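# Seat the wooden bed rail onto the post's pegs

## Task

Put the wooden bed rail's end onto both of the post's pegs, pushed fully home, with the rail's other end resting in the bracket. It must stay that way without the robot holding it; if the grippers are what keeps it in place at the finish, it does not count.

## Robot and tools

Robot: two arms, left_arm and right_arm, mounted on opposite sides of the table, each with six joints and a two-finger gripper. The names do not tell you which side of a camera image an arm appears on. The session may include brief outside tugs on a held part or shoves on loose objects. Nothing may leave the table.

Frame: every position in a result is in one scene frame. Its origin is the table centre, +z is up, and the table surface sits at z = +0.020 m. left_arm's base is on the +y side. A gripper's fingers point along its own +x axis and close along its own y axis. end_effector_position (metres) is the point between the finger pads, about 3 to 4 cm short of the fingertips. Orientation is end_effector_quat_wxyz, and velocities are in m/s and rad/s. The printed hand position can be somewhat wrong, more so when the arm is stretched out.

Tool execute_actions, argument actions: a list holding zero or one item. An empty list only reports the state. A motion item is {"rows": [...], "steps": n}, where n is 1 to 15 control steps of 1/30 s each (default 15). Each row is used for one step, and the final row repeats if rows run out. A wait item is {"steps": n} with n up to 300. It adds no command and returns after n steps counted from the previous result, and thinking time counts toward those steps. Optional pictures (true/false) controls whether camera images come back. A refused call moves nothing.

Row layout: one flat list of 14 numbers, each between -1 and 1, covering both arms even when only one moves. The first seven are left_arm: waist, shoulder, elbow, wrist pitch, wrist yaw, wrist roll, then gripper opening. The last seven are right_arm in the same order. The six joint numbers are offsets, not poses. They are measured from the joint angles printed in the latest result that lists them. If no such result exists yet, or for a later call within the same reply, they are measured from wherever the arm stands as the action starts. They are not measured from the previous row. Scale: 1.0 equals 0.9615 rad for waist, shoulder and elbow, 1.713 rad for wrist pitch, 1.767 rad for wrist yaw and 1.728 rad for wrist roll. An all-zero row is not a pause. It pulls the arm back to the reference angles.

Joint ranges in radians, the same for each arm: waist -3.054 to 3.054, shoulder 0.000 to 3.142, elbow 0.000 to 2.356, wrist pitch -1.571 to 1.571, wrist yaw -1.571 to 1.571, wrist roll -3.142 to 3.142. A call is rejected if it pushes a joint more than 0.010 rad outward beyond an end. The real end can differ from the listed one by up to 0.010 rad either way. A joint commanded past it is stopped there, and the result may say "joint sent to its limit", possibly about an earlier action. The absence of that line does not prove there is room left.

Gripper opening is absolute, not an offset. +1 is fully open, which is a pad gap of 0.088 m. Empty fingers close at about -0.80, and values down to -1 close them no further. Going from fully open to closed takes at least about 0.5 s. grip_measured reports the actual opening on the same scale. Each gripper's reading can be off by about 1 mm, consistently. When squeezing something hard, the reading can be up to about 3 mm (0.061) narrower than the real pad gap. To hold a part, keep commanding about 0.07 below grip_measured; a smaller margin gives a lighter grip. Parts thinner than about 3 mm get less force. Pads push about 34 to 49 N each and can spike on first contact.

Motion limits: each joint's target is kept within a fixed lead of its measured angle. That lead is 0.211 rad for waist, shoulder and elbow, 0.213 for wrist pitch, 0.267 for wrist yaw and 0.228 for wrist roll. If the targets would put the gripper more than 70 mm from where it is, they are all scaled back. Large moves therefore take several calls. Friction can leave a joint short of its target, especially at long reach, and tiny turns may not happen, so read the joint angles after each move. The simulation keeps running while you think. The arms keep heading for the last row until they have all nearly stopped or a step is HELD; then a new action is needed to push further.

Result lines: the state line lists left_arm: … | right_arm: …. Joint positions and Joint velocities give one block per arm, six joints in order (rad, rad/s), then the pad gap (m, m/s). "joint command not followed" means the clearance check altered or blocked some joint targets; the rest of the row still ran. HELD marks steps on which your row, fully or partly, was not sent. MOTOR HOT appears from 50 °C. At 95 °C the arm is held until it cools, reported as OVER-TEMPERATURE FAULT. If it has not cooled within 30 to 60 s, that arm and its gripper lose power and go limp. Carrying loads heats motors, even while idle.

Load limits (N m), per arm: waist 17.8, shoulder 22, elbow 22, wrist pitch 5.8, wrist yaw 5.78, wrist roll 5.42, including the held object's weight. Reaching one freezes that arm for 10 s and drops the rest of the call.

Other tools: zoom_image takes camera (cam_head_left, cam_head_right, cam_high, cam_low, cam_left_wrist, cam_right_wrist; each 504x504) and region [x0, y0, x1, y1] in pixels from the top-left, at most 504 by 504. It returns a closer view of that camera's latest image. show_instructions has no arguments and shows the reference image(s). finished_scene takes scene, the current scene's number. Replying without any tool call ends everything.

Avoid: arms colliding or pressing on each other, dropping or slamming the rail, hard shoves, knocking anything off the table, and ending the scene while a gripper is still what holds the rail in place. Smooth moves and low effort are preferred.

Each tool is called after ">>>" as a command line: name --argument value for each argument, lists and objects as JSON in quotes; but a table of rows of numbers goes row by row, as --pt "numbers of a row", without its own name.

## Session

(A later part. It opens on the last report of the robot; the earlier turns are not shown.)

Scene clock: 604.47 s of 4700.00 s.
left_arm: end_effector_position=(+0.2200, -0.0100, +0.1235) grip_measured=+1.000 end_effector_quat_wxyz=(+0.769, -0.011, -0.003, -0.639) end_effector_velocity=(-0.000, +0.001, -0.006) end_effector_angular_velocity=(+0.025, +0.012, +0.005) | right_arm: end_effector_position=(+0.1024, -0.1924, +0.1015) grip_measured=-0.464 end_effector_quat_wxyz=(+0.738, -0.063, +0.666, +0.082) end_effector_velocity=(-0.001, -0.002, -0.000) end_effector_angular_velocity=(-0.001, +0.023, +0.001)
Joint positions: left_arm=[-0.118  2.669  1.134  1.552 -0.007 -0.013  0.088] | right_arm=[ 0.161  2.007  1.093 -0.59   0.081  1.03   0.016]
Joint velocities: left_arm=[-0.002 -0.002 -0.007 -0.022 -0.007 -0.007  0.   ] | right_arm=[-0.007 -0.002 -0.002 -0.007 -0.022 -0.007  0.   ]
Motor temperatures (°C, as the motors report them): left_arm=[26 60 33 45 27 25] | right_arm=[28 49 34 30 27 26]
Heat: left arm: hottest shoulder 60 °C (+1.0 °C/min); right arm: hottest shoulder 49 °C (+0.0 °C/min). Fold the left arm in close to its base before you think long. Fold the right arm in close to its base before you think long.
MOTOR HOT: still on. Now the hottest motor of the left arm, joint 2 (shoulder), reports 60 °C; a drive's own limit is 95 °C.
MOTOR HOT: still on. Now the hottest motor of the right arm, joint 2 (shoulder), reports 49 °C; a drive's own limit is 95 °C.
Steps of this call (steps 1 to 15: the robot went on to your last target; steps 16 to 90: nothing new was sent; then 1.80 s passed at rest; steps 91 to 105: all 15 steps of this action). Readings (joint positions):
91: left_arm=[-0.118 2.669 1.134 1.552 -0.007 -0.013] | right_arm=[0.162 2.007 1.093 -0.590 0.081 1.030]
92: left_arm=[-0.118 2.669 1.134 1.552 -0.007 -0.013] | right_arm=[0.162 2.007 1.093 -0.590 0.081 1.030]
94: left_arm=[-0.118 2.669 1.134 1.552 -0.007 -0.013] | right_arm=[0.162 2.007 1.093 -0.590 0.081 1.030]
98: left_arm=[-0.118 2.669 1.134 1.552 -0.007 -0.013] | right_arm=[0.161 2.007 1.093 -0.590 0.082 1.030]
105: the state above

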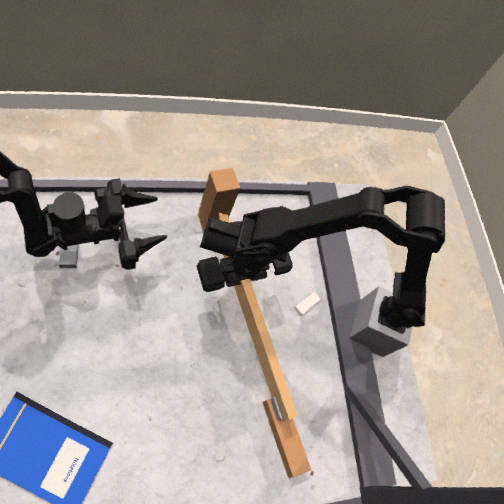

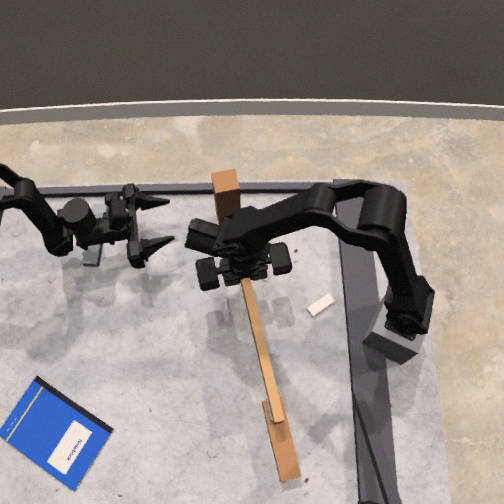

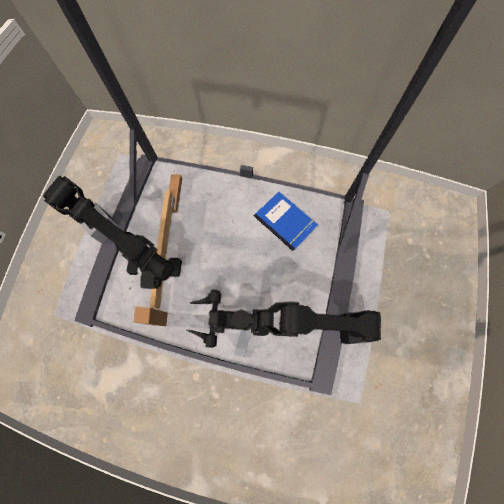

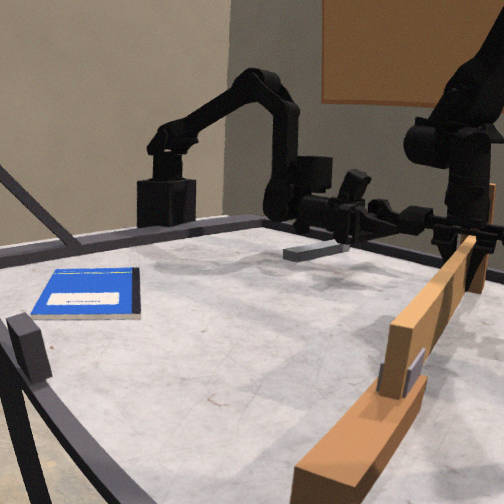

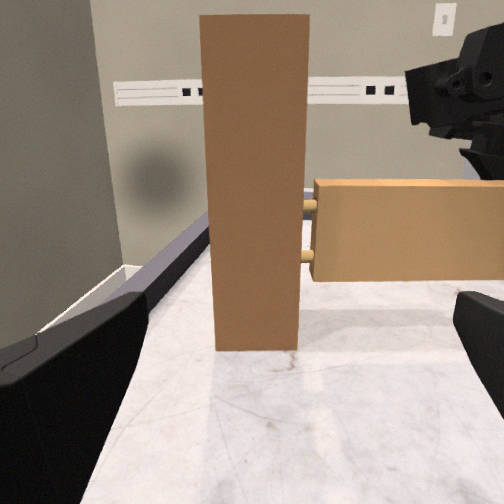

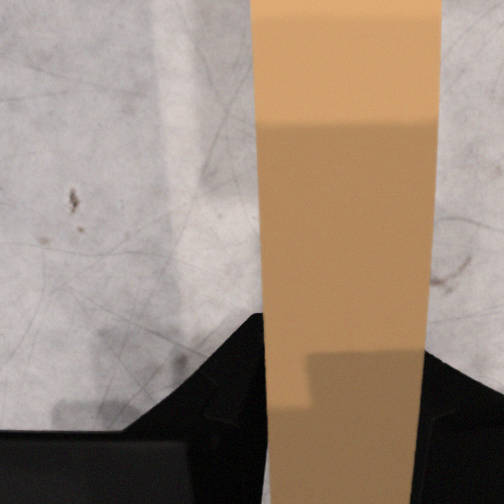

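>>> execute_actions --actions '[{"rows":[[0,0,0,0,0,0,1,0.002,0.011,0,0.001,0.003,0,-0.8],[0,0,0,0,0,0,1,0.002,0.011,0,0.001,0.003,0,-0.8],[0,0,0,0,0,0,1,0.002,0.011,0,0.001,0.003,0,-0.8],[0,0,0,0,0,0,1,0.002,0.011,0,0.001,0.003,0,-0.8],[0,0,0,0,0,0,1,0.002,0.011,0,0.001,0.003,0,-0.8],[0,0,0,0,0,0,1,0.002,0.011,0,0.001,0.003,0,-0.8],[0,0,0,0,0,0,1,0.002,0.011,0,0.001,0.003,0,-0.8],[0,0,0,0,0,0,1,-0.025,0.004,0,0.001,0.013,-0.003,-0.8]],"steps":15}]'

>>> zoom_image --camera "cam_left_wrist" --region '[250, 170, 390, 310]'

Scene clock: 609.93 s of 4700.00 s.
left_arm: end_effector_position=(+0.2200, -0.0100, +0.1235) grip_measured=+1.000 end_effector_quat_wxyz=(+0.769, -0.011, -0.003, -0.639) end_effector_velocity=(-0.000, +0.001, +0.003) end_effector_angular_velocity=(-0.006, -0.008, +0.005) | right_arm: end_effector_position=(+0.1025, -0.1925, +0.1013) grip_measured=-0.464 end_effector_quat_wxyz=(+0.739, -0.064, +0.666, +0.082) end_effector_velocity=(-0.000, +0.001, +0.000) end_effector_angular_velocity=(+0.013, +0.018, +0.001)
Joint positions: left_arm=[-0.118  2.669  1.134  1.552 -0.007 -0.013  0.088] | right_arm=[ 0.162  2.008  1.093 -0.59   0.084  1.03   0.016]
Joint velocities: left_arm=[-0.002 -0.007 -0.007  0.007 -0.007  0.007  0.   ] | right_arm=[-0.007 -0.002 -0.002  0.007 -0.022 -0.007 -0.   ]
Motor temperatures (°C, as the motors report them): left_arm=[26 61 33 45 27 25] | right_arm=[28 49 34 30 27 26]
Heat: left arm: hottest shoulder 61 °C (+2.0 °C/min); right arm: hottest shoulder 49 °C (+0.0 °C/min). Fold the left arm in close to its base before you think long. Fold the right arm in close to its base before you think long.
MOTOR HOT: still on. Now the hottest motor of the left arm, joint 2 (shoulder), reports 61 °C; a drive's own limit is 95 °C.
MOTOR HOT: still on. Now the hottest motor of the right arm, joint 2 (shoulder), reports 49 °C; a drive's own limit is 95 °C.
Steps of this call (steps 1 to 15: the robot went on to your last target; steps 16 to 90: nothing new was sent; then 1.97 s passed at rest; steps 91 to 105: all 15 steps of this action). Readings (joint positions):
91: left_arm=[-0.118 2.669 1.134 1.552 -0.007 -0.013] | right_arm=[0.162 2.007 1.093 -0.590 0.082 1.030]
92: left_arm=[-0.118 2.669 1.134 1.552 -0.007 -0.013] | right_arm=[0.163 2.008 1.093 -0.590 0.084 1.030]
94: left_arm=[-0.118 2.669 1.134 1.552 -0.007 -0.013] | right_arm=[0.164 2.008 1.093 -0.590 0.084 1.030]
98: left_arm=[-0.118 2.669 1.134 1.552 -0.007 -0.013] | right_arm=[0.163 2.008 1.093 -0.590 0.084 1.030]
105: the state above

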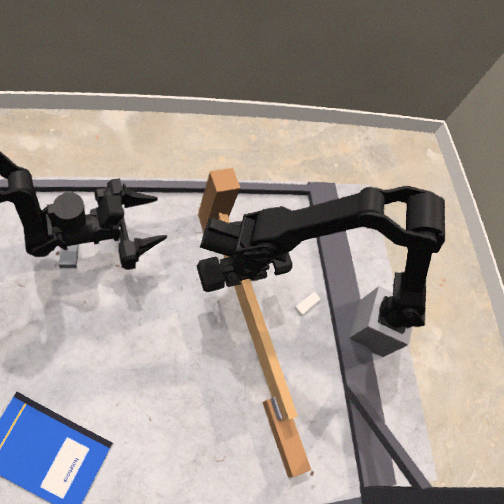

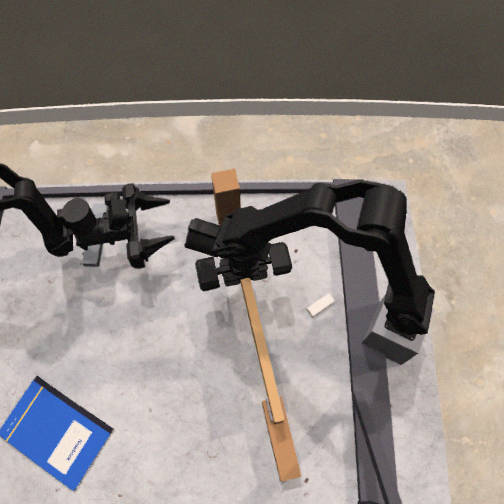

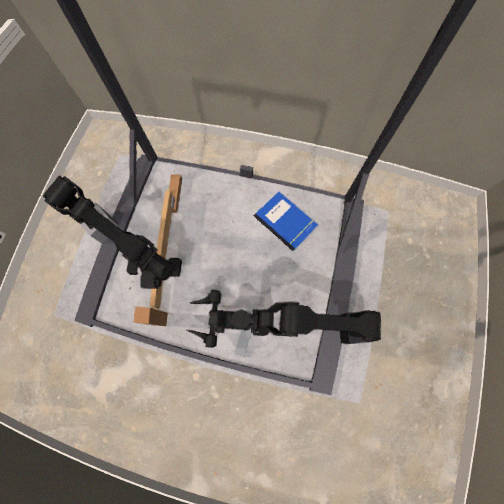

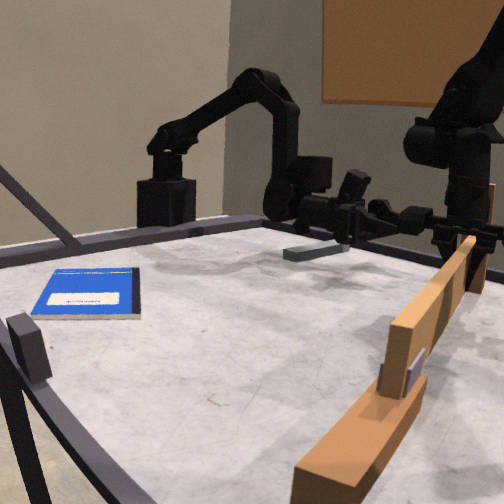

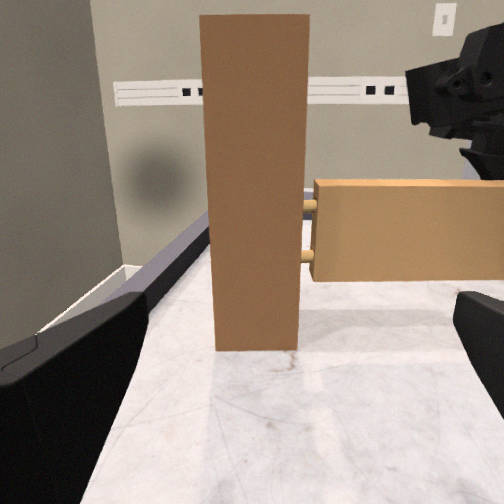

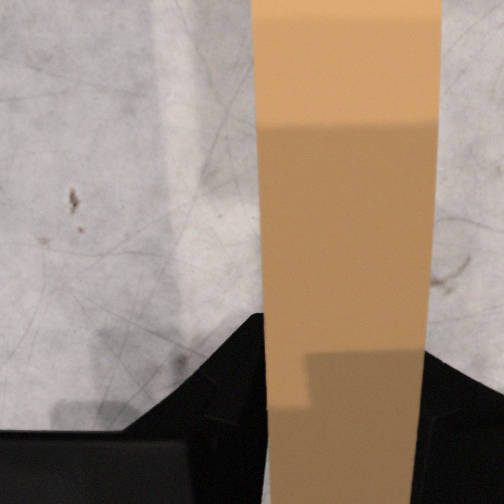

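Region (250, 170, 390, 310) of cam_left_wrist's 504x504 image, scaled by 3.600, with more detail than that image has.

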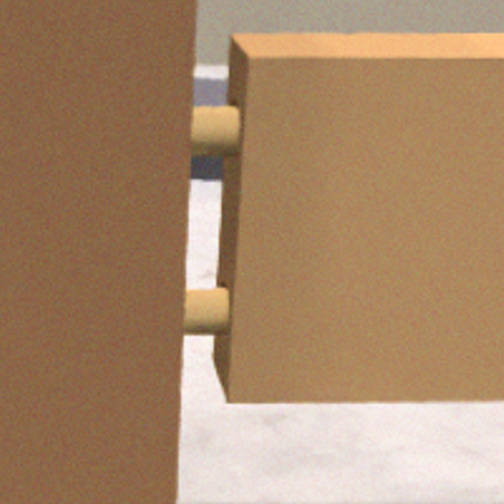

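>>> execute_actions --actions '[{"rows":[[0,0,0,0,0,0,1,0.002,0,0,0.0025,0,0,-0.8],[0,0,0,0,0,0,1,0.002,0,0,0.0025,0,0,-0.8],[0,0,0,0,0,0,1,0.002,0,0,0.0025,0,0,-0.8],[0,0,0,0,0,0,1,0.002,0,0,0.0025,0,0,-0.8],[0,0,0,0,0,0,1,0.002,0,0,0.0025,0,0,-0.8],[0,0,0,0,0,0,1,0.002,0,0,0.0025,0,0,-0.8],[0,0,0,0,0,0,1,0.002,0,0,0.0025,0,0,-0.8],[0,0,0,0,0,0,1,-0.025,0,0,0.0025,0.012,-0.003,-0.8]],"steps":15}]' --pictures false

>>> execute_actions --actions '[{"rows":[[0,0,0,0,0,0,1,0.002,0,0,0.0025,0,0,-0.8],[0,0,0,0,0,0,1,0.002,0,0,0.0025,0,0,-0.8],[0,0,0,0,0,0,1,0.002,0,0,0.0025,0,0,-0.8],[0,0,0,0,0,0,1,0.002,0,0,0.0025,0,0,-0.8],[0,0,0,0,0,0,1,0.002,0,0,0.0025,0,0,-0.8],[0,0,0,0,0,0,1,0.002,0,0,0.0025,0,0,-0.8],[0,0,0,0,0,0,1,0.002,0,0,0.0025,0,0,-0.8],[0,0,0,0,0,0,1,-0.025,0,0,0.0025,0.012,-0.003,-0.8]],"steps":15}]' --pictures false

>>> execute_actions --actions '[{"rows":[[0,0,0,0,0,0,1,0.002,0,0,0.0025,0,0,-0.8],[0,0,0,0,0,0,1,0.002,0,0,0.0025,0,0,-0.8],[0,0,0,0,0,0,1,0.002,0,0,0.0025,0,0,-0.8],[0,0,0,0,0,0,1,0.002,0,0,0.0025,0,0,-0.8],[0,0,0,0,0,0,1,0.002,0,0,0.0025,0,0,-0.8],[0,0,0,0,0,0,1,0.002,0,0,0.0025,0,0,-0.8],[0,0,0,0,0,0,1,0.002,0,0,0.0025,0,0,-0.8],[0,0,0,0,0,0,1,-0.025,0,0,0.0025,0.012,-0.003,-0.8]],"steps":15}]'

>>> zoom_image --camera "cam_left_wrist" --region '[250, 170, 390, 310]'

Scene clock: 621.20 s of 4700.00 s.
left_arm: end_effector_position=(+0.2200, -0.0100, +0.1235) grip_measured=+1.000 end_effector_quat_wxyz=(+0.769, -0.011, -0.003, -0.639) end_effector_velocity=(-0.000, +0.001, +0.001) end_effector_angular_velocity=(-0.004, +0.007, +0.005) | right_arm: end_effector_position=(+0.1024, -0.1925, +0.1013) grip_measured=-0.464 end_effector_quat_wxyz=(+0.739, -0.064, +0.666, +0.082) end_effector_velocity=(-0.000, -0.000, +0.001) end_effector_angular_velocity=(-0.001, +0.007, +0.005)
Joint positions: left_arm=[-0.118  2.669  1.134  1.552 -0.007 -0.013  0.088] | right_arm=[ 0.162  2.008  1.093 -0.59   0.083  1.03   0.016]
Joint velocities: left_arm=[-0.002 -0.002 -0.007  0.007 -0.007 -0.007  0.   ] | right_arm=[-0.002 -0.002  0.002 -0.007 -0.007 -0.007 -0.   ]
Motor temperatures (°C, as the motors report them): left_arm=[26 61 33 45 27 25] | right_arm=[28 48 34 30 28 26]
Heat: left arm: hottest shoulder 61 °C (+1.0 °C/min); right arm: hottest shoulder 48 °C (-1.0 °C/min). Fold the left arm in close to its base before you think long. Fold the right arm in close to its base before you think long.
MOTOR HOT: still on. Now the hottest motor of the left arm, joint 2 (shoulder), reports 61 °C; a drive's own limit is 95 °C.
MOTOR HOT: still on. Now the hottest motor of the right arm, joint 2 (shoulder), reports 48 °C; a drive's own limit is 95 °C.
Steps of this call (steps 1 to 15: the robot went on to your last target; steps 16 to 90: nothing new was sent; then 7.77 s passed at rest; steps 91 to 105: all 15 steps of this action). Readings (joint positions):
91: left_arm=[-0.118 2.669 1.134 1.552 -0.007 -0.013] | right_arm=[0.163 2.008 1.093 -0.590 0.084 1.030]
92: left_arm=[-0.118 2.669 1.134 1.552 -0.007 -0.013] | right_arm=[0.164 2.008 1.093 -0.590 0.084 1.030]
94: left_arm=[-0.118 2.669 1.134 1.552 -0.007 -0.013] | right_arm=[0.164 2.008 1.093 -0.590 0.084 1.030]
98: left_arm=[-0.118 2.669 1.134 1.552 -0.007 -0.013] | right_arm=[0.163 2.008 1.093 -0.590 0.084 1.030]
105: the state above

Scene clock: 621.70 s of 4700.00 s.
left_arm: end_effector_position=(+0.2200, -0.0100, +0.1235) grip_measured=+1.000 end_effector_quat_wxyz=(+0.769, -0.011, -0.003, -0.639) end_effector_velocity=(-0.000, +0.000, +0.002) end_effector_angular_velocity=(-0.009, +0.006, +0.005) | right_arm: end_effector_position=(+0.1024, -0.1925, +0.1013) grip_measured=-0.464 end_effector_quat_wxyz=(+0.739, -0.064, +0.666, +0.082) end_effector_velocity=(+0.001, -0.002, +0.002) end_effector_angular_velocity=(-0.002, +0.007, +0.015)
Joint positions: left_arm=[-0.118  2.669  1.134  1.552 -0.007 -0.013  0.088] | right_arm=[ 0.162  2.008  1.093 -0.59   0.083  1.03   0.016]
Joint velocities: left_arm=[-0.002 -0.002 -0.002  0.007 -0.007 -0.007  0.   ] | right_arm=[-0.007 -0.007 -0.002 -0.007 -0.007 -0.022 -0.   ]
Motor temperatures (°C, as the motors report them): left_arm=[26 61 33 45 27 25] | right_arm=[28 48 34 30 28 26]
Heat: left arm: hottest shoulder 61 °C (+1.0 °C/min); right arm: hottest shoulder 48 °C (-1.0 °C/min). Fold the left arm in close to its base before you think long. Fold the right arm in close to its base before you think long.
MOTOR HOT: still on. Now the hottest motor of the left arm, joint 2 (shoulder), reports 61 °C; a drive's own limit is 95 °C.
MOTOR HOT: still on. Now the hottest motor of the right arm, joint 2 (shoulder), reports 48 °C; a drive's own limit is 95 °C.
Steps of this call (steps 1 to 15: all 15 steps of this action). Readings (joint positions):
1: left_arm=[-0.118 2.669 1.134 1.552 -0.007 -0.013] | right_arm=[0.163 2.008 1.093 -0.590 0.084 1.030]
2: left_arm=[-0.118 2.669 1.134 1.552 -0.007 -0.013] | right_arm=[0.164 2.008 1.093 -0.590 0.084 1.030]
4: left_arm=[-0.118 2.669 1.134 1.552 -0.007 -0.013] | right_arm=[0.164 2.008 1.093 -0.590 0.084 1.030]
8: left_arm=[-0.118 2.669 1.134 1.552 -0.007 -0.013] | right_arm=[0.163 2.008 1.093 -0.590 0.084 1.030]
15: the state above

Scene clock: 622.20 s of 4700.00 s.
left_arm: end_effector_position=(+0.2200, -0.0100, +0.1235) grip_measured=+1.000 end_effector_quat_wxyz=(+0.769, -0.011, -0.003, -0.639) end_effector_velocity=(-0.003, -0.001, +0.004) end_effector_angular_velocity=(-0.013, +0.005, -0.000) | right_arm: end_effector_position=(+0.1024, -0.1924, +0.1013) grip_measured=-0.464 end_effector_quat_wxyz=(+0.739, -0.064, +0.666, +0.082) end_effector_velocity=(-0.001, -0.002, +0.000) end_effector_angular_velocity=(-0.005, +0.009, +0.005)
Joint positions: left_arm=[-0.118  2.669  1.134  1.552 -0.007 -0.013  0.088] | right_arm=[ 0.162  2.008  1.093 -0.59   0.083  1.03   0.016]
Joint velocities: left_arm=[-0.007 -0.002  0.002  0.007 -0.007 -0.007  0.   ] | right_arm=[-0.002 -0.002 -0.002 -0.007 -0.007 -0.007  0.   ]
Motor temperatures (°C, as the motors report them): left_arm=[26 61 33 45 27 25] | right_arm=[28 48 34 30 28 26]
Heat: left arm: hottest shoulder 61 °C (+1.0 °C/min); right arm: hottest shoulder 48 °C (-1.0 °C/min). Fold the left arm in close to its base before you think long. Fold the right arm in close to its base before you think long.
MOTOR HOT: still on. Now the hottest motor of the left arm, joint 2 (shoulder), reports 61 °C; a drive's own limit is 95 °C.
MOTOR HOT: still on. Now the hottest motor of the right arm, joint 2 (shoulder), reports 48 °C; a drive's own limit is 95 °C.
Steps of this call (steps 1 to 15: all 15 steps of this action). Readings (joint positions):
1: left_arm=[-0.118 2.669 1.134 1.552 -0.007 -0.013] | right_arm=[0.163 2.008 1.093 -0.590 0.084 1.030]
2: left_arm=[-0.118 2.669 1.134 1.552 -0.007 -0.013] | right_arm=[0.164 2.008 1.093 -0.590 0.084 1.030]
4: left_arm=[-0.118 2.669 1.134 1.552 -0.007 -0.013] | right_arm=[0.164 2.008 1.093 -0.590 0.084 1.030]
8: left_arm=[-0.118 2.669 1.134 1.552 -0.007 -0.013] | right_arm=[0.163 2.008 1.093 -0.590 0.084 1.030]
15: the state above

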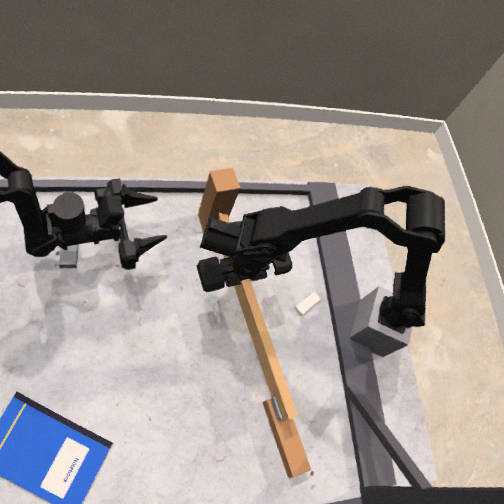

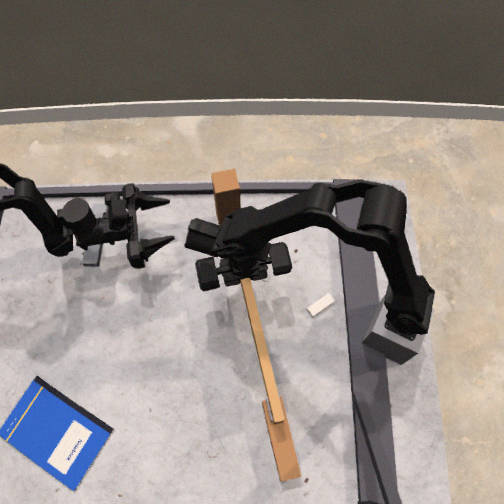

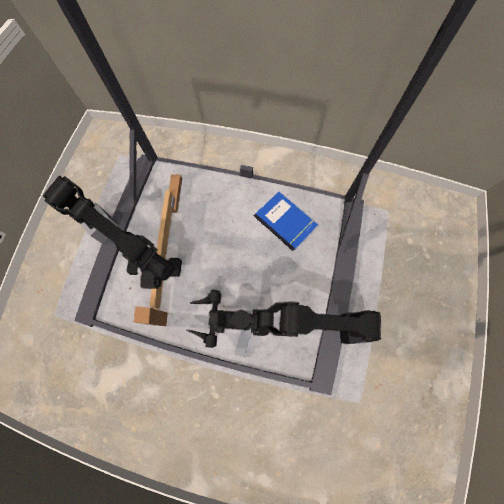

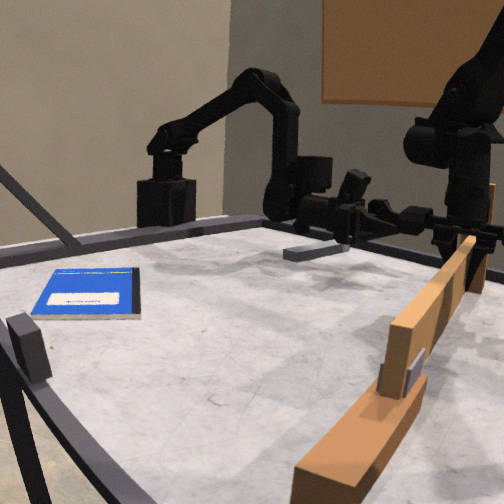

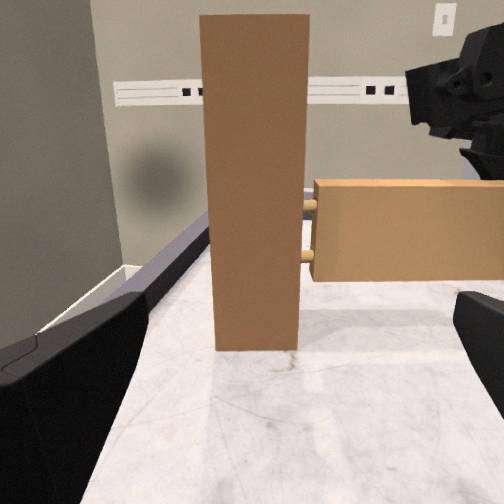

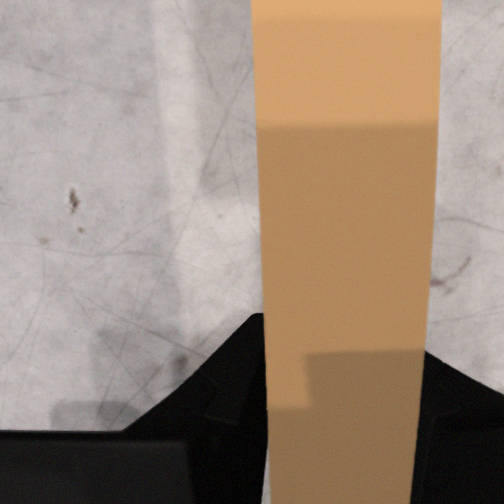

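Region (250, 170, 390, 310) of cam_left_wrist's 504x504 image, scaled by 3.600, with more detail than that image has.

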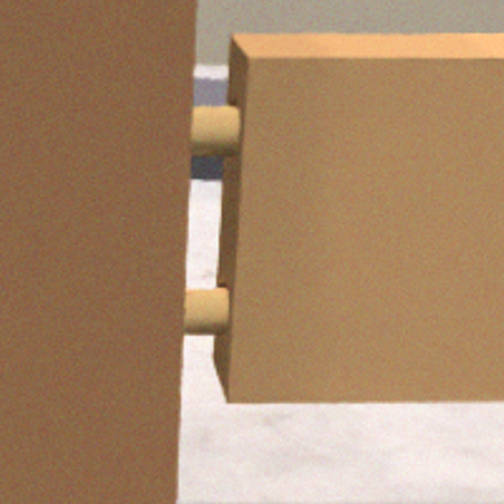

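Pitch didn't move; use 0.0045.

>>> execute_actions --actions '[{"rows":[[0,0,0,0,0,0,1,0.002,0,0,0.0045,0.001,0,-0.8],[0,0,0,0,0,0,1,0.002,0,0,0.0045,0.001,0,-0.8],[0,0,0,0,0,0,1,0.002,0,0,0.0045,0.001,0,-0.8],[0,0,0,0,0,0,1,0.002,0,0,0.0045,0.001,0,-0.8],[0,0,0,0,0,0,1,0.002,0,0,0.0045,0.001,0,-0.8],[0,0,0,0,0,0,1,0.002,0,0,0.0045,0.001,0,-0.8],[0,0,0,0,0,0,1,0.002,0,0,0.0045,0.001,0,-0.8],[0,0,0,0,0,0,1,-0.025,0,0,0.002,0.013,-0.003,-0.8]],"steps":15}]' --pictures false

>>> execute_actions --actions '[{"rows":[[0,0,0,0,0,0,1,0.002,0,0,0.0045,0.001,0,-0.8],[0,0,0,0,0,0,1,0.002,0,0,0.0045,0.001,0,-0.8],[0,0,0,0,0,0,1,0.002,0,0,0.0045,0.001,0,-0.8],[0,0,0,0,0,0,1,0.002,0,0,0.0045,0.001,0,-0.8],[0,0,0,0,0,0,1,0.002,0,0,0.0045,0.001,0,-0.8],[0,0,0,0,0,0,1,0.002,0,0,0.0045,0.001,0,-0.8],[0,0,0,0,0,0,1,0.002,0,0,0.0045,0.001,0,-0.8],[0,0,0,0,0,0,1,-0.025,0,0,0.002,0.013,-0.003,-0.8]],"steps":15}]' --pictures false

>>> execute_actions --actions '[{"rows":[[0,0,0,0,0,0,1,0.002,0,0,0.0045,0.001,0,-0.8],[0,0,0,0,0,0,1,0.002,0,0,0.0045,0.001,0,-0.8],[0,0,0,0,0,0,1,0.002,0,0,0.0045,0.001,0,-0.8],[0,0,0,0,0,0,1,0.002,0,0,0.0045,0.001,0,-0.8],[0,0,0,0,0,0,1,0.002,0,0,0.0045,0.001,0,-0.8],[0,0,0,0,0,0,1,0.002,0,0,0.0045,0.001,0,-0.8],[0,0,0,0,0,0,1,0.002,0,0,0.0045,0.001,0,-0.8],[0,0,0,0,0,0,1,-0.025,0,0,0.002,0.013,-0.003,-0.8]],"steps":15}]'

>>> zoom_image --camera "cam_left_wrist" --region '[250, 170, 390, 310]'

Scene clock: 633.83 s of 4700.00 s.
left_arm: end_effector_position=(+0.2200, -0.0100, +0.1235) grip_measured=+1.000 end_effector_quat_wxyz=(+0.769, -0.011, -0.003, -0.639) end_effector_velocity=(-0.002, -0.001, +0.000) end_effector_angular_velocity=(+0.001, +0.007, -0.010) | right_arm: end_effector_position=(+0.1025, -0.1922, +0.1013) grip_measured=-0.464 end_effector_quat_wxyz=(+0.739, -0.064, +0.665, +0.082) end_effector_velocity=(-0.001, -0.001, +0.002) end_effector_angular_velocity=(-0.001, +0.007, +0.005)
Joint positions: left_arm=[-0.118  2.669  1.134  1.552 -0.007 -0.013  0.088] | right_arm=[ 0.162  2.008  1.093 -0.588  0.084  1.03   0.016]
Joint velocities: left_arm=[-0.002 -0.002  0.002 -0.007  0.007 -0.007  0.   ] | right_arm=[-0.002 -0.007 -0.002 -0.007 -0.007 -0.007 -0.   ]
Motor temperatures (°C, as the motors report them): left_arm=[26 61 33 45 27 25] | right_arm=[28 48 34 31 28 26]
Heat: left arm: hottest shoulder 61 °C (+1.0 °C/min); right arm: hottest shoulder 48 °C (+0.0 °C/min). Fold the left arm in close to its base before you think long. Fold the right arm in close to its base before you think long.
MOTOR HOT: still on. Now the hottest motor of the left arm, joint 2 (shoulder), reports 61 °C; a drive's own limit is 95 °C.
MOTOR HOT: still on. Now the hottest motor of the right arm, joint 2 (shoulder), reports 48 °C; a drive's own limit is 95 °C.
Steps of this call (steps 1 to 15: the robot went on to your last target; steps 16 to 90: nothing new was sent; then 8.13 s passed at rest; steps 91 to 105: all 15 steps of this action). Readings (joint positions):
91: left_arm=[-0.118 2.669 1.134 1.552 -0.007 -0.013] | right_arm=[0.163 2.008 1.093 -0.590 0.084 1.030]
92: left_arm=[-0.118 2.669 1.134 1.552 -0.007 -0.013] | right_arm=[0.164 2.008 1.093 -0.590 0.085 1.030]
94: left_arm=[-0.118 2.669 1.134 1.552 -0.007 -0.013] | right_arm=[0.164 2.008 1.093 -0.589 0.085 1.030]
98: left_arm=[-0.118 2.669 1.134 1.552 -0.007 -0.013] | right_arm=[0.163 2.008 1.093 -0.588 0.084 1.030]
105: the state above

Scene clock: 634.33 s of 4700.00 s.
left_arm: end_effector_position=(+0.2200, -0.0100, +0.1235) grip_measured=+1.000 end_effector_quat_wxyz=(+0.769, -0.011, -0.003, -0.639) end_effector_velocity=(-0.000, +0.000, -0.004) end_effector_angular_velocity=(+0.020, +0.011, +0.005) | right_arm: end_effector_position=(+0.1024, -0.1921, +0.1013) grip_measured=-0.464 end_effector_quat_wxyz=(+0.739, -0.064, +0.665, +0.083) end_effector_velocity=(-0.001, -0.002, -0.000) end_effector_angular_velocity=(-0.001, +0.023, +0.001)
Joint positions: left_arm=[-0.118  2.669  1.134  1.552 -0.007 -0.013  0.088] | right_arm=[ 0.163  2.008  1.093 -0.588  0.084  1.03   0.016]
Joint velocities: left_arm=[-0.002 -0.002 -0.002 -0.022 -0.007 -0.007  0.   ] | right_arm=[-0.007 -0.002 -0.002 -0.007 -0.022 -0.007  0.   ]
Motor temperatures (°C, as the motors report them): left_arm=[26 61 33 45 27 25] | right_arm=[28 48 34 31 28 26]
Heat: left arm: hottest shoulder 61 °C (+1.0 °C/min); right arm: hottest shoulder 48 °C (+0.0 °C/min). Fold the left arm in close to its base before you think long. Fold the right arm in close to its base before you think long.
MOTOR HOT: still on. Now the hottest motor of the left arm, joint 2 (shoulder), reports 61 °C; a drive's own limit is 95 °C.
MOTOR HOT: still on. Now the hottest motor of the right arm, joint 2 (shoulder), reports 48 °C; a drive's own limit is 95 °C.
Steps of this call (steps 1 to 15: all 15 steps of this action). Readings (joint positions):
1: left_arm=[-0.118 2.669 1.134 1.552 -0.007 -0.013] | right_arm=[0.164 2.008 1.093 -0.588 0.084 1.030]
2: left_arm=[-0.118 2.669 1.134 1.552 -0.007 -0.013] | right_arm=[0.164 2.008 1.093 -0.588 0.085 1.030]
4: left_arm=[-0.118 2.669 1.134 1.552 -0.007 -0.013] | right_arm=[0.164 2.008 1.093 -0.588 0.085 1.030]
8: left_arm=[-0.118 2.669 1.134 1.552 -0.007 -0.013] | right_arm=[0.163 2.008 1.093 -0.588 0.085 1.030]
15: the state above

Scene clock: 634.83 s of 4700.00 s.
left_arm: end_effector_position=(+0.2200, -0.0100, +0.1235) grip_measured=+1.000 end_effector_quat_wxyz=(+0.769, -0.011, -0.003, -0.639) end_effector_velocity=(+0.005, -0.000, +0.000) end_effector_angular_velocity=(-0.002, +0.022, +0.024) | right_arm: end_effector_position=(+0.1025, -0.1921, +0.1013) grip_measured=-0.464 end_effector_quat_wxyz=(+0.739, -0.064, +0.665, +0.082) end_effector_velocity=(+0.002, -0.001, +0.001) end_effector_angular_velocity=(-0.008, -0.007, +0.033)
Joint positions: left_arm=[-0.118  2.669  1.134  1.552 -0.007 -0.013  0.088] | right_arm=[ 0.163  2.008  1.093 -0.588  0.084  1.03   0.016]
Joint velocities: left_arm=[ 0.002 -0.002  0.002 -0.007 -0.022 -0.022  0.   ] | right_arm=[-0.002 -0.002  0.002 -0.007  0.007 -0.037 -0.   ]
Motor temperatures (°C, as the motors report them): left_arm=[26 61 33 45 27 25] | right_arm=[28 48 34 31 28 26]
Heat: left arm: hottest shoulder 61 °C (+1.0 °C/min); right arm: hottest shoulder 48 °C (+0.0 °C/min). Fold the left arm in close to its base before you think long. Fold the right arm in close to its base before you think long.
MOTOR HOT: still on. Now the hottest motor of the left arm, joint 2 (shoulder), reports 61 °C; a drive's own limit is 95 °C.
MOTOR HOT: still on. Now the hottest motor of the right arm, joint 2 (shoulder), reports 48 °C; a drive's own limit is 95 °C.
Steps of this call (steps 1 to 15: all 15 steps of this action). Readings (joint positions):
1: left_arm=[-0.118 2.669 1.134 1.552 -0.007 -0.013] | right_arm=[0.164 2.008 1.093 -0.588 0.085 1.030]
2: left_arm=[-0.118 2.669 1.134 1.552 -0.007 -0.013] | right_arm=[0.164 2.008 1.093 -0.588 0.085 1.030]
4: left_arm=[-0.118 2.669 1.134 1.552 -0.007 -0.013] | right_arm=[0.164 2.008 1.093 -0.588 0.086 1.030]
8: left_arm=[-0.118 2.669 1.134 1.552 -0.007 -0.013] | right_arm=[0.163 2.008 1.093 -0.588 0.085 1.030]
15: the state above

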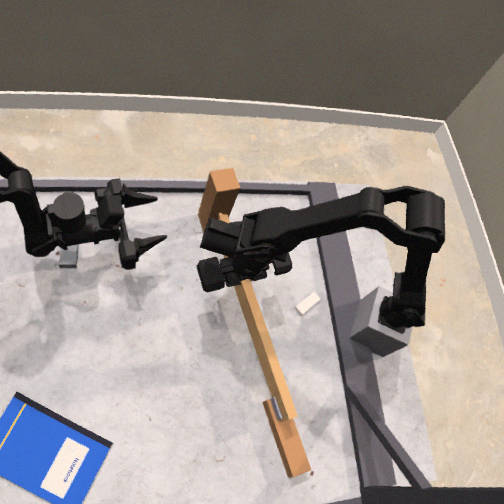

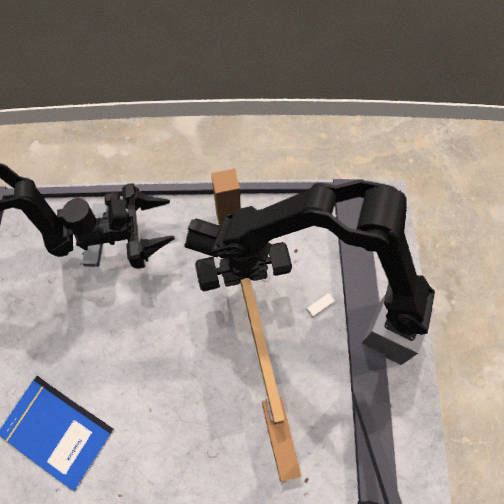

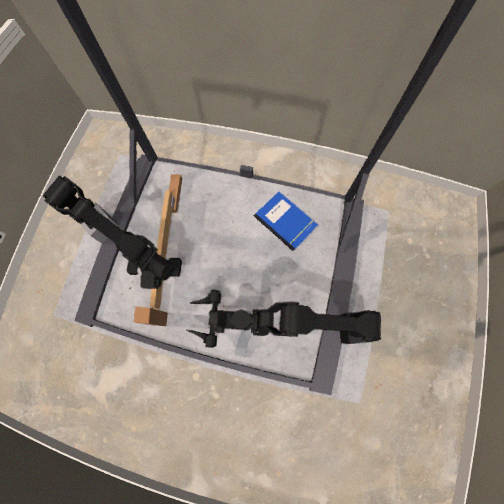

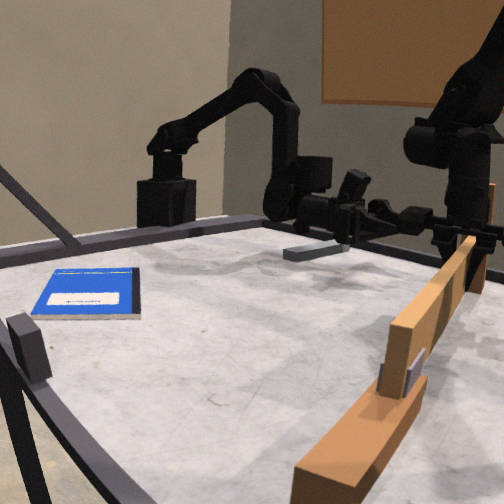

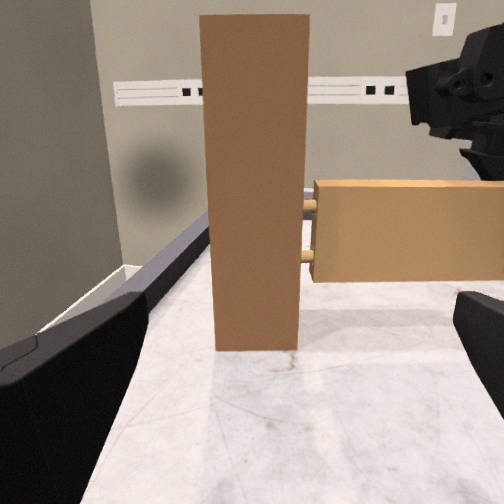

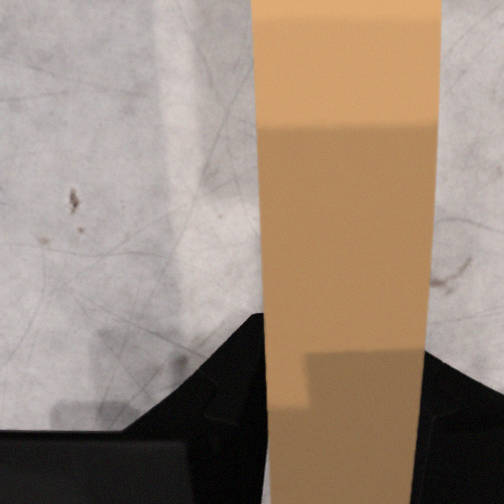

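Region (250, 170, 390, 310) of cam_left_wrist's 504x504 image, scaled by 3.600, with more detail than that image has.

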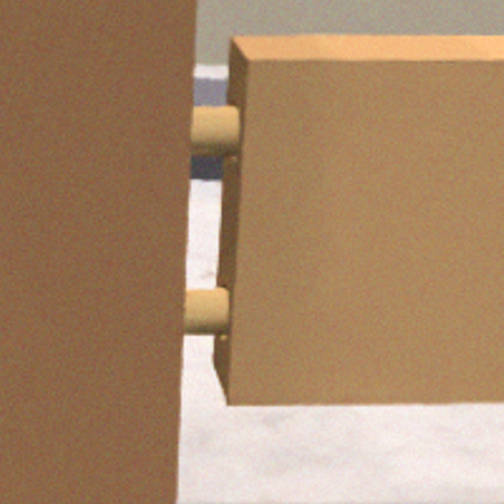

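>>> execute_actions --actions '[{"rows":[[0,0,0,0,0,0,1,0.003,0.011,0.03,-0.009,0,0,-0.8]],"steps":10}]' --pictures false

>>> execute_actions --actions '[{"rows":[[0,0,0,0,0,0,1,0,0.013,0.03,-0.009,0,0,-0.8]],"steps":10}]'

>>> zoom_image --camera "cam_left_wrist" --region '[250, 170, 390, 310]'

Scene clock: 641.97 s of 4700.00 s.
left_arm: end_effector_position=(+0.2200, -0.0100, +0.1235) grip_measured=+1.000 end_effector_quat_wxyz=(+0.769, -0.011, -0.003, -0.639) end_effector_velocity=(-0.000, +0.001, +0.000) end_effector_angular_velocity=(+0.003, +0.023, +0.004) | right_arm: end_effector_position=(+0.1021, -0.1920, +0.1015) grip_measured=-0.464 end_effector_quat_wxyz=(+0.739, -0.067, +0.666, +0.080) end_effector_velocity=(+0.001, -0.002, -0.002) end_effector_angular_velocity=(-0.015, -0.003, +0.004)
Joint positions: left_arm=[-0.118  2.669  1.134  1.552 -0.007 -0.013  0.088] | right_arm=[ 0.164  2.012  1.102 -0.6    0.086  1.03   0.016]
Joint velocities: left_arm=[-0.002 -0.007 -0.007 -0.007 -0.007 -0.022  0.   ] | right_arm=[-0.002  0.007  0.002 -0.007  0.007 -0.007 -0.   ]
Motor temperatures (°C, as the motors report them): left_arm=[26 61 33 45 27 25] | right_arm=[28 48 34 31 28 26]
Heat: left arm: hottest shoulder 61 °C (+1.0 °C/min); right arm: hottest shoulder 48 °C (-2.0 °C/min). Fold the left arm in close to its base before you think long. Fold the right arm in close to its base before you think long.
MOTOR HOT: still on. Now the hottest motor of the left arm, joint 2 (shoulder), reports 61 °C; a drive's own limit is 95 °C.
MOTOR HOT: still on. Now the hottest motor of the right arm, joint 2 (shoulder), reports 48 °C; a drive's own limit is 95 °C.
Steps of this call (steps 1 to 15: the robot went on to your last target; steps 16 to 90: nothing new was sent; then 3.80 s passed at rest; steps 91 to 100: all 10 steps of this action). Readings (joint positions):
91: left_arm=[-0.118 2.669 1.134 1.552 -0.007 -0.013] | right_arm=[0.164 2.008 1.094 -0.589 0.085 1.030]
92: left_arm=[-0.118 2.669 1.134 1.552 -0.007 -0.013] | right_arm=[0.164 2.009 1.095 -0.591 0.086 1.030]
94: left_arm=[-0.118 2.669 1.134 1.552 -0.007 -0.013] | right_arm=[0.164 2.011 1.099 -0.596 0.086 1.030]
98: left_arm=[-0.118 2.669 1.134 1.552 -0.007 -0.013] | right_arm=[0.164 2.012 1.101 -0.599 0.086 1.030]
100: the state above

Scene clock: 642.30 s of 4700.00 s.
left_arm: end_effector_position=(+0.2200, -0.0100, +0.1235) grip_measured=+1.000 end_effector_quat_wxyz=(+0.769, -0.011, -0.003, -0.639) end_effector_velocity=(-0.000, +0.000, -0.001) end_effector_angular_velocity=(+0.006, +0.009, +0.005) | right_arm: end_effector_position=(+0.1022, -0.1918, +0.1015) grip_measured=-0.464 end_effector_quat_wxyz=(+0.737, -0.070, +0.667, +0.078) end_effector_velocity=(-0.001, -0.002, +0.002) end_effector_angular_velocity=(-0.010, +0.011, +0.005)
Joint positions: left_arm=[-0.118  2.669  1.134  1.552 -0.007 -0.013  0.088] | right_arm=[ 0.164  2.018  1.111 -0.612  0.086  1.03   0.016]
Joint velocities: left_arm=[-0.002 -0.002 -0.002 -0.007 -0.007 -0.007  0.   ] | right_arm=[-0.002 -0.002  0.007 -0.022 -0.007 -0.007 -0.   ]
Motor temperatures (°C, as the motors report them): left_arm=[26 61 33 45 27 25] | right_arm=[28 48 34 31 28 26]
Heat: left arm: hottest shoulder 61 °C (+1.0 °C/min); right arm: hottest shoulder 48 °C (-2.0 °C/min). Fold the left arm in close to its base before you think long. Fold the right arm in close to its base before you think long.
MOTOR HOT: still on. Now the hottest motor of the left arm, joint 2 (shoulder), reports 61 °C; a drive's own limit is 95 °C.
MOTOR HOT: still on. Now the hottest motor of the right arm, joint 2 (shoulder), reports 48 °C; a drive's own limit is 95 °C.
Steps of this call (steps 1 to 10: all 10 steps of this action). Readings (joint positions):
1: left_arm=[-0.118 2.669 1.134 1.552 -0.007 -0.013] | right_arm=[0.164 2.014 1.104 -0.603 0.086 1.030]
2: left_arm=[-0.118 2.669 1.134 1.552 -0.007 -0.013] | right_arm=[0.164 2.016 1.107 -0.606 0.086 1.030]
4: left_arm=[-0.118 2.669 1.134 1.552 -0.007 -0.013] | right_arm=[0.164 2.017 1.109 -0.609 0.086 1.030]
8: left_arm=[-0.118 2.669 1.134 1.552 -0.007 -0.013] | right_arm=[0.164 2.018 1.111 -0.611 0.086 1.030]
10: the state above

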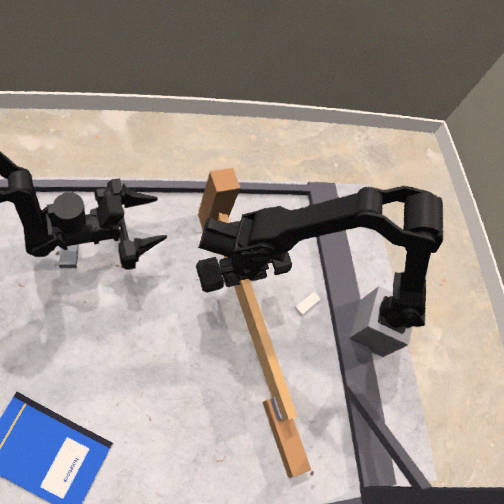

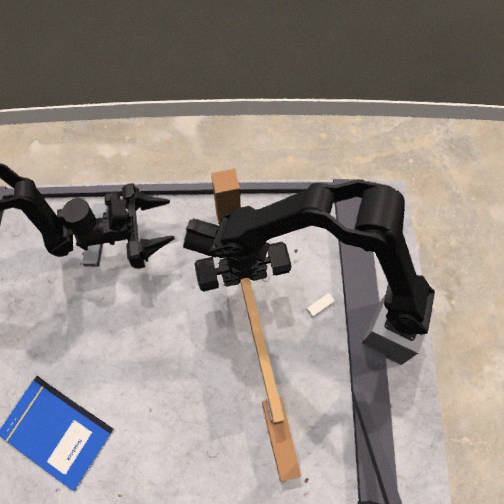

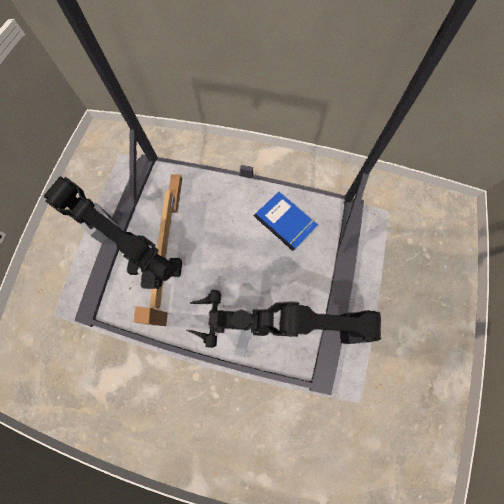

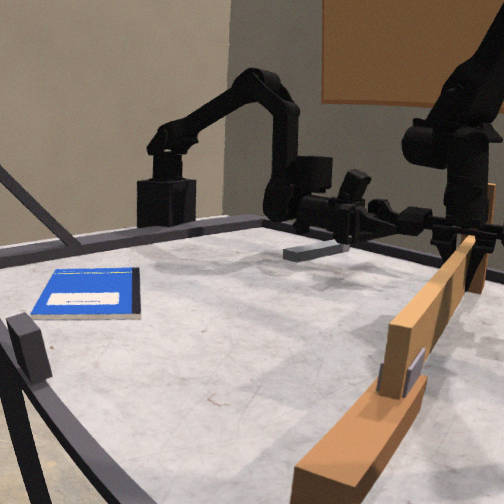

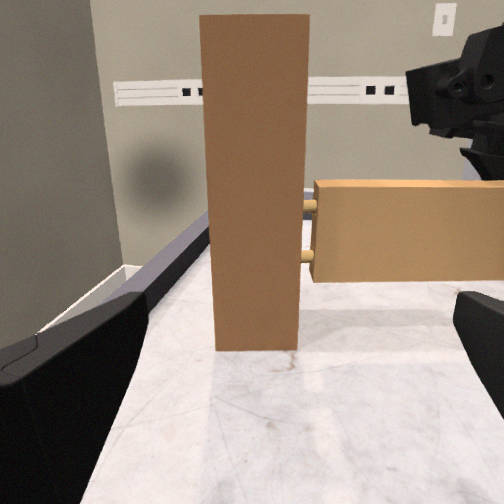

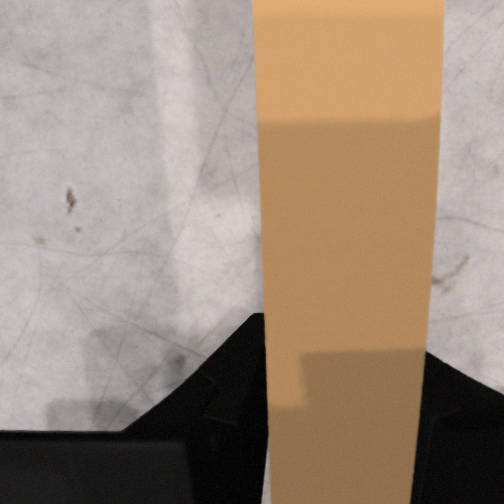

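Region (250, 170, 390, 310) of cam_left_wrist's 504x504 image, scaled by 3.600, with more detail than that image has.

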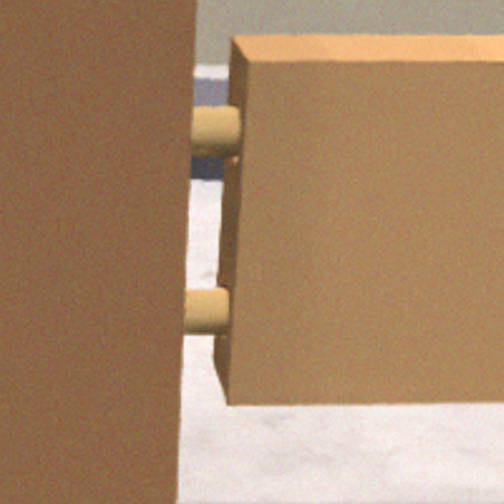

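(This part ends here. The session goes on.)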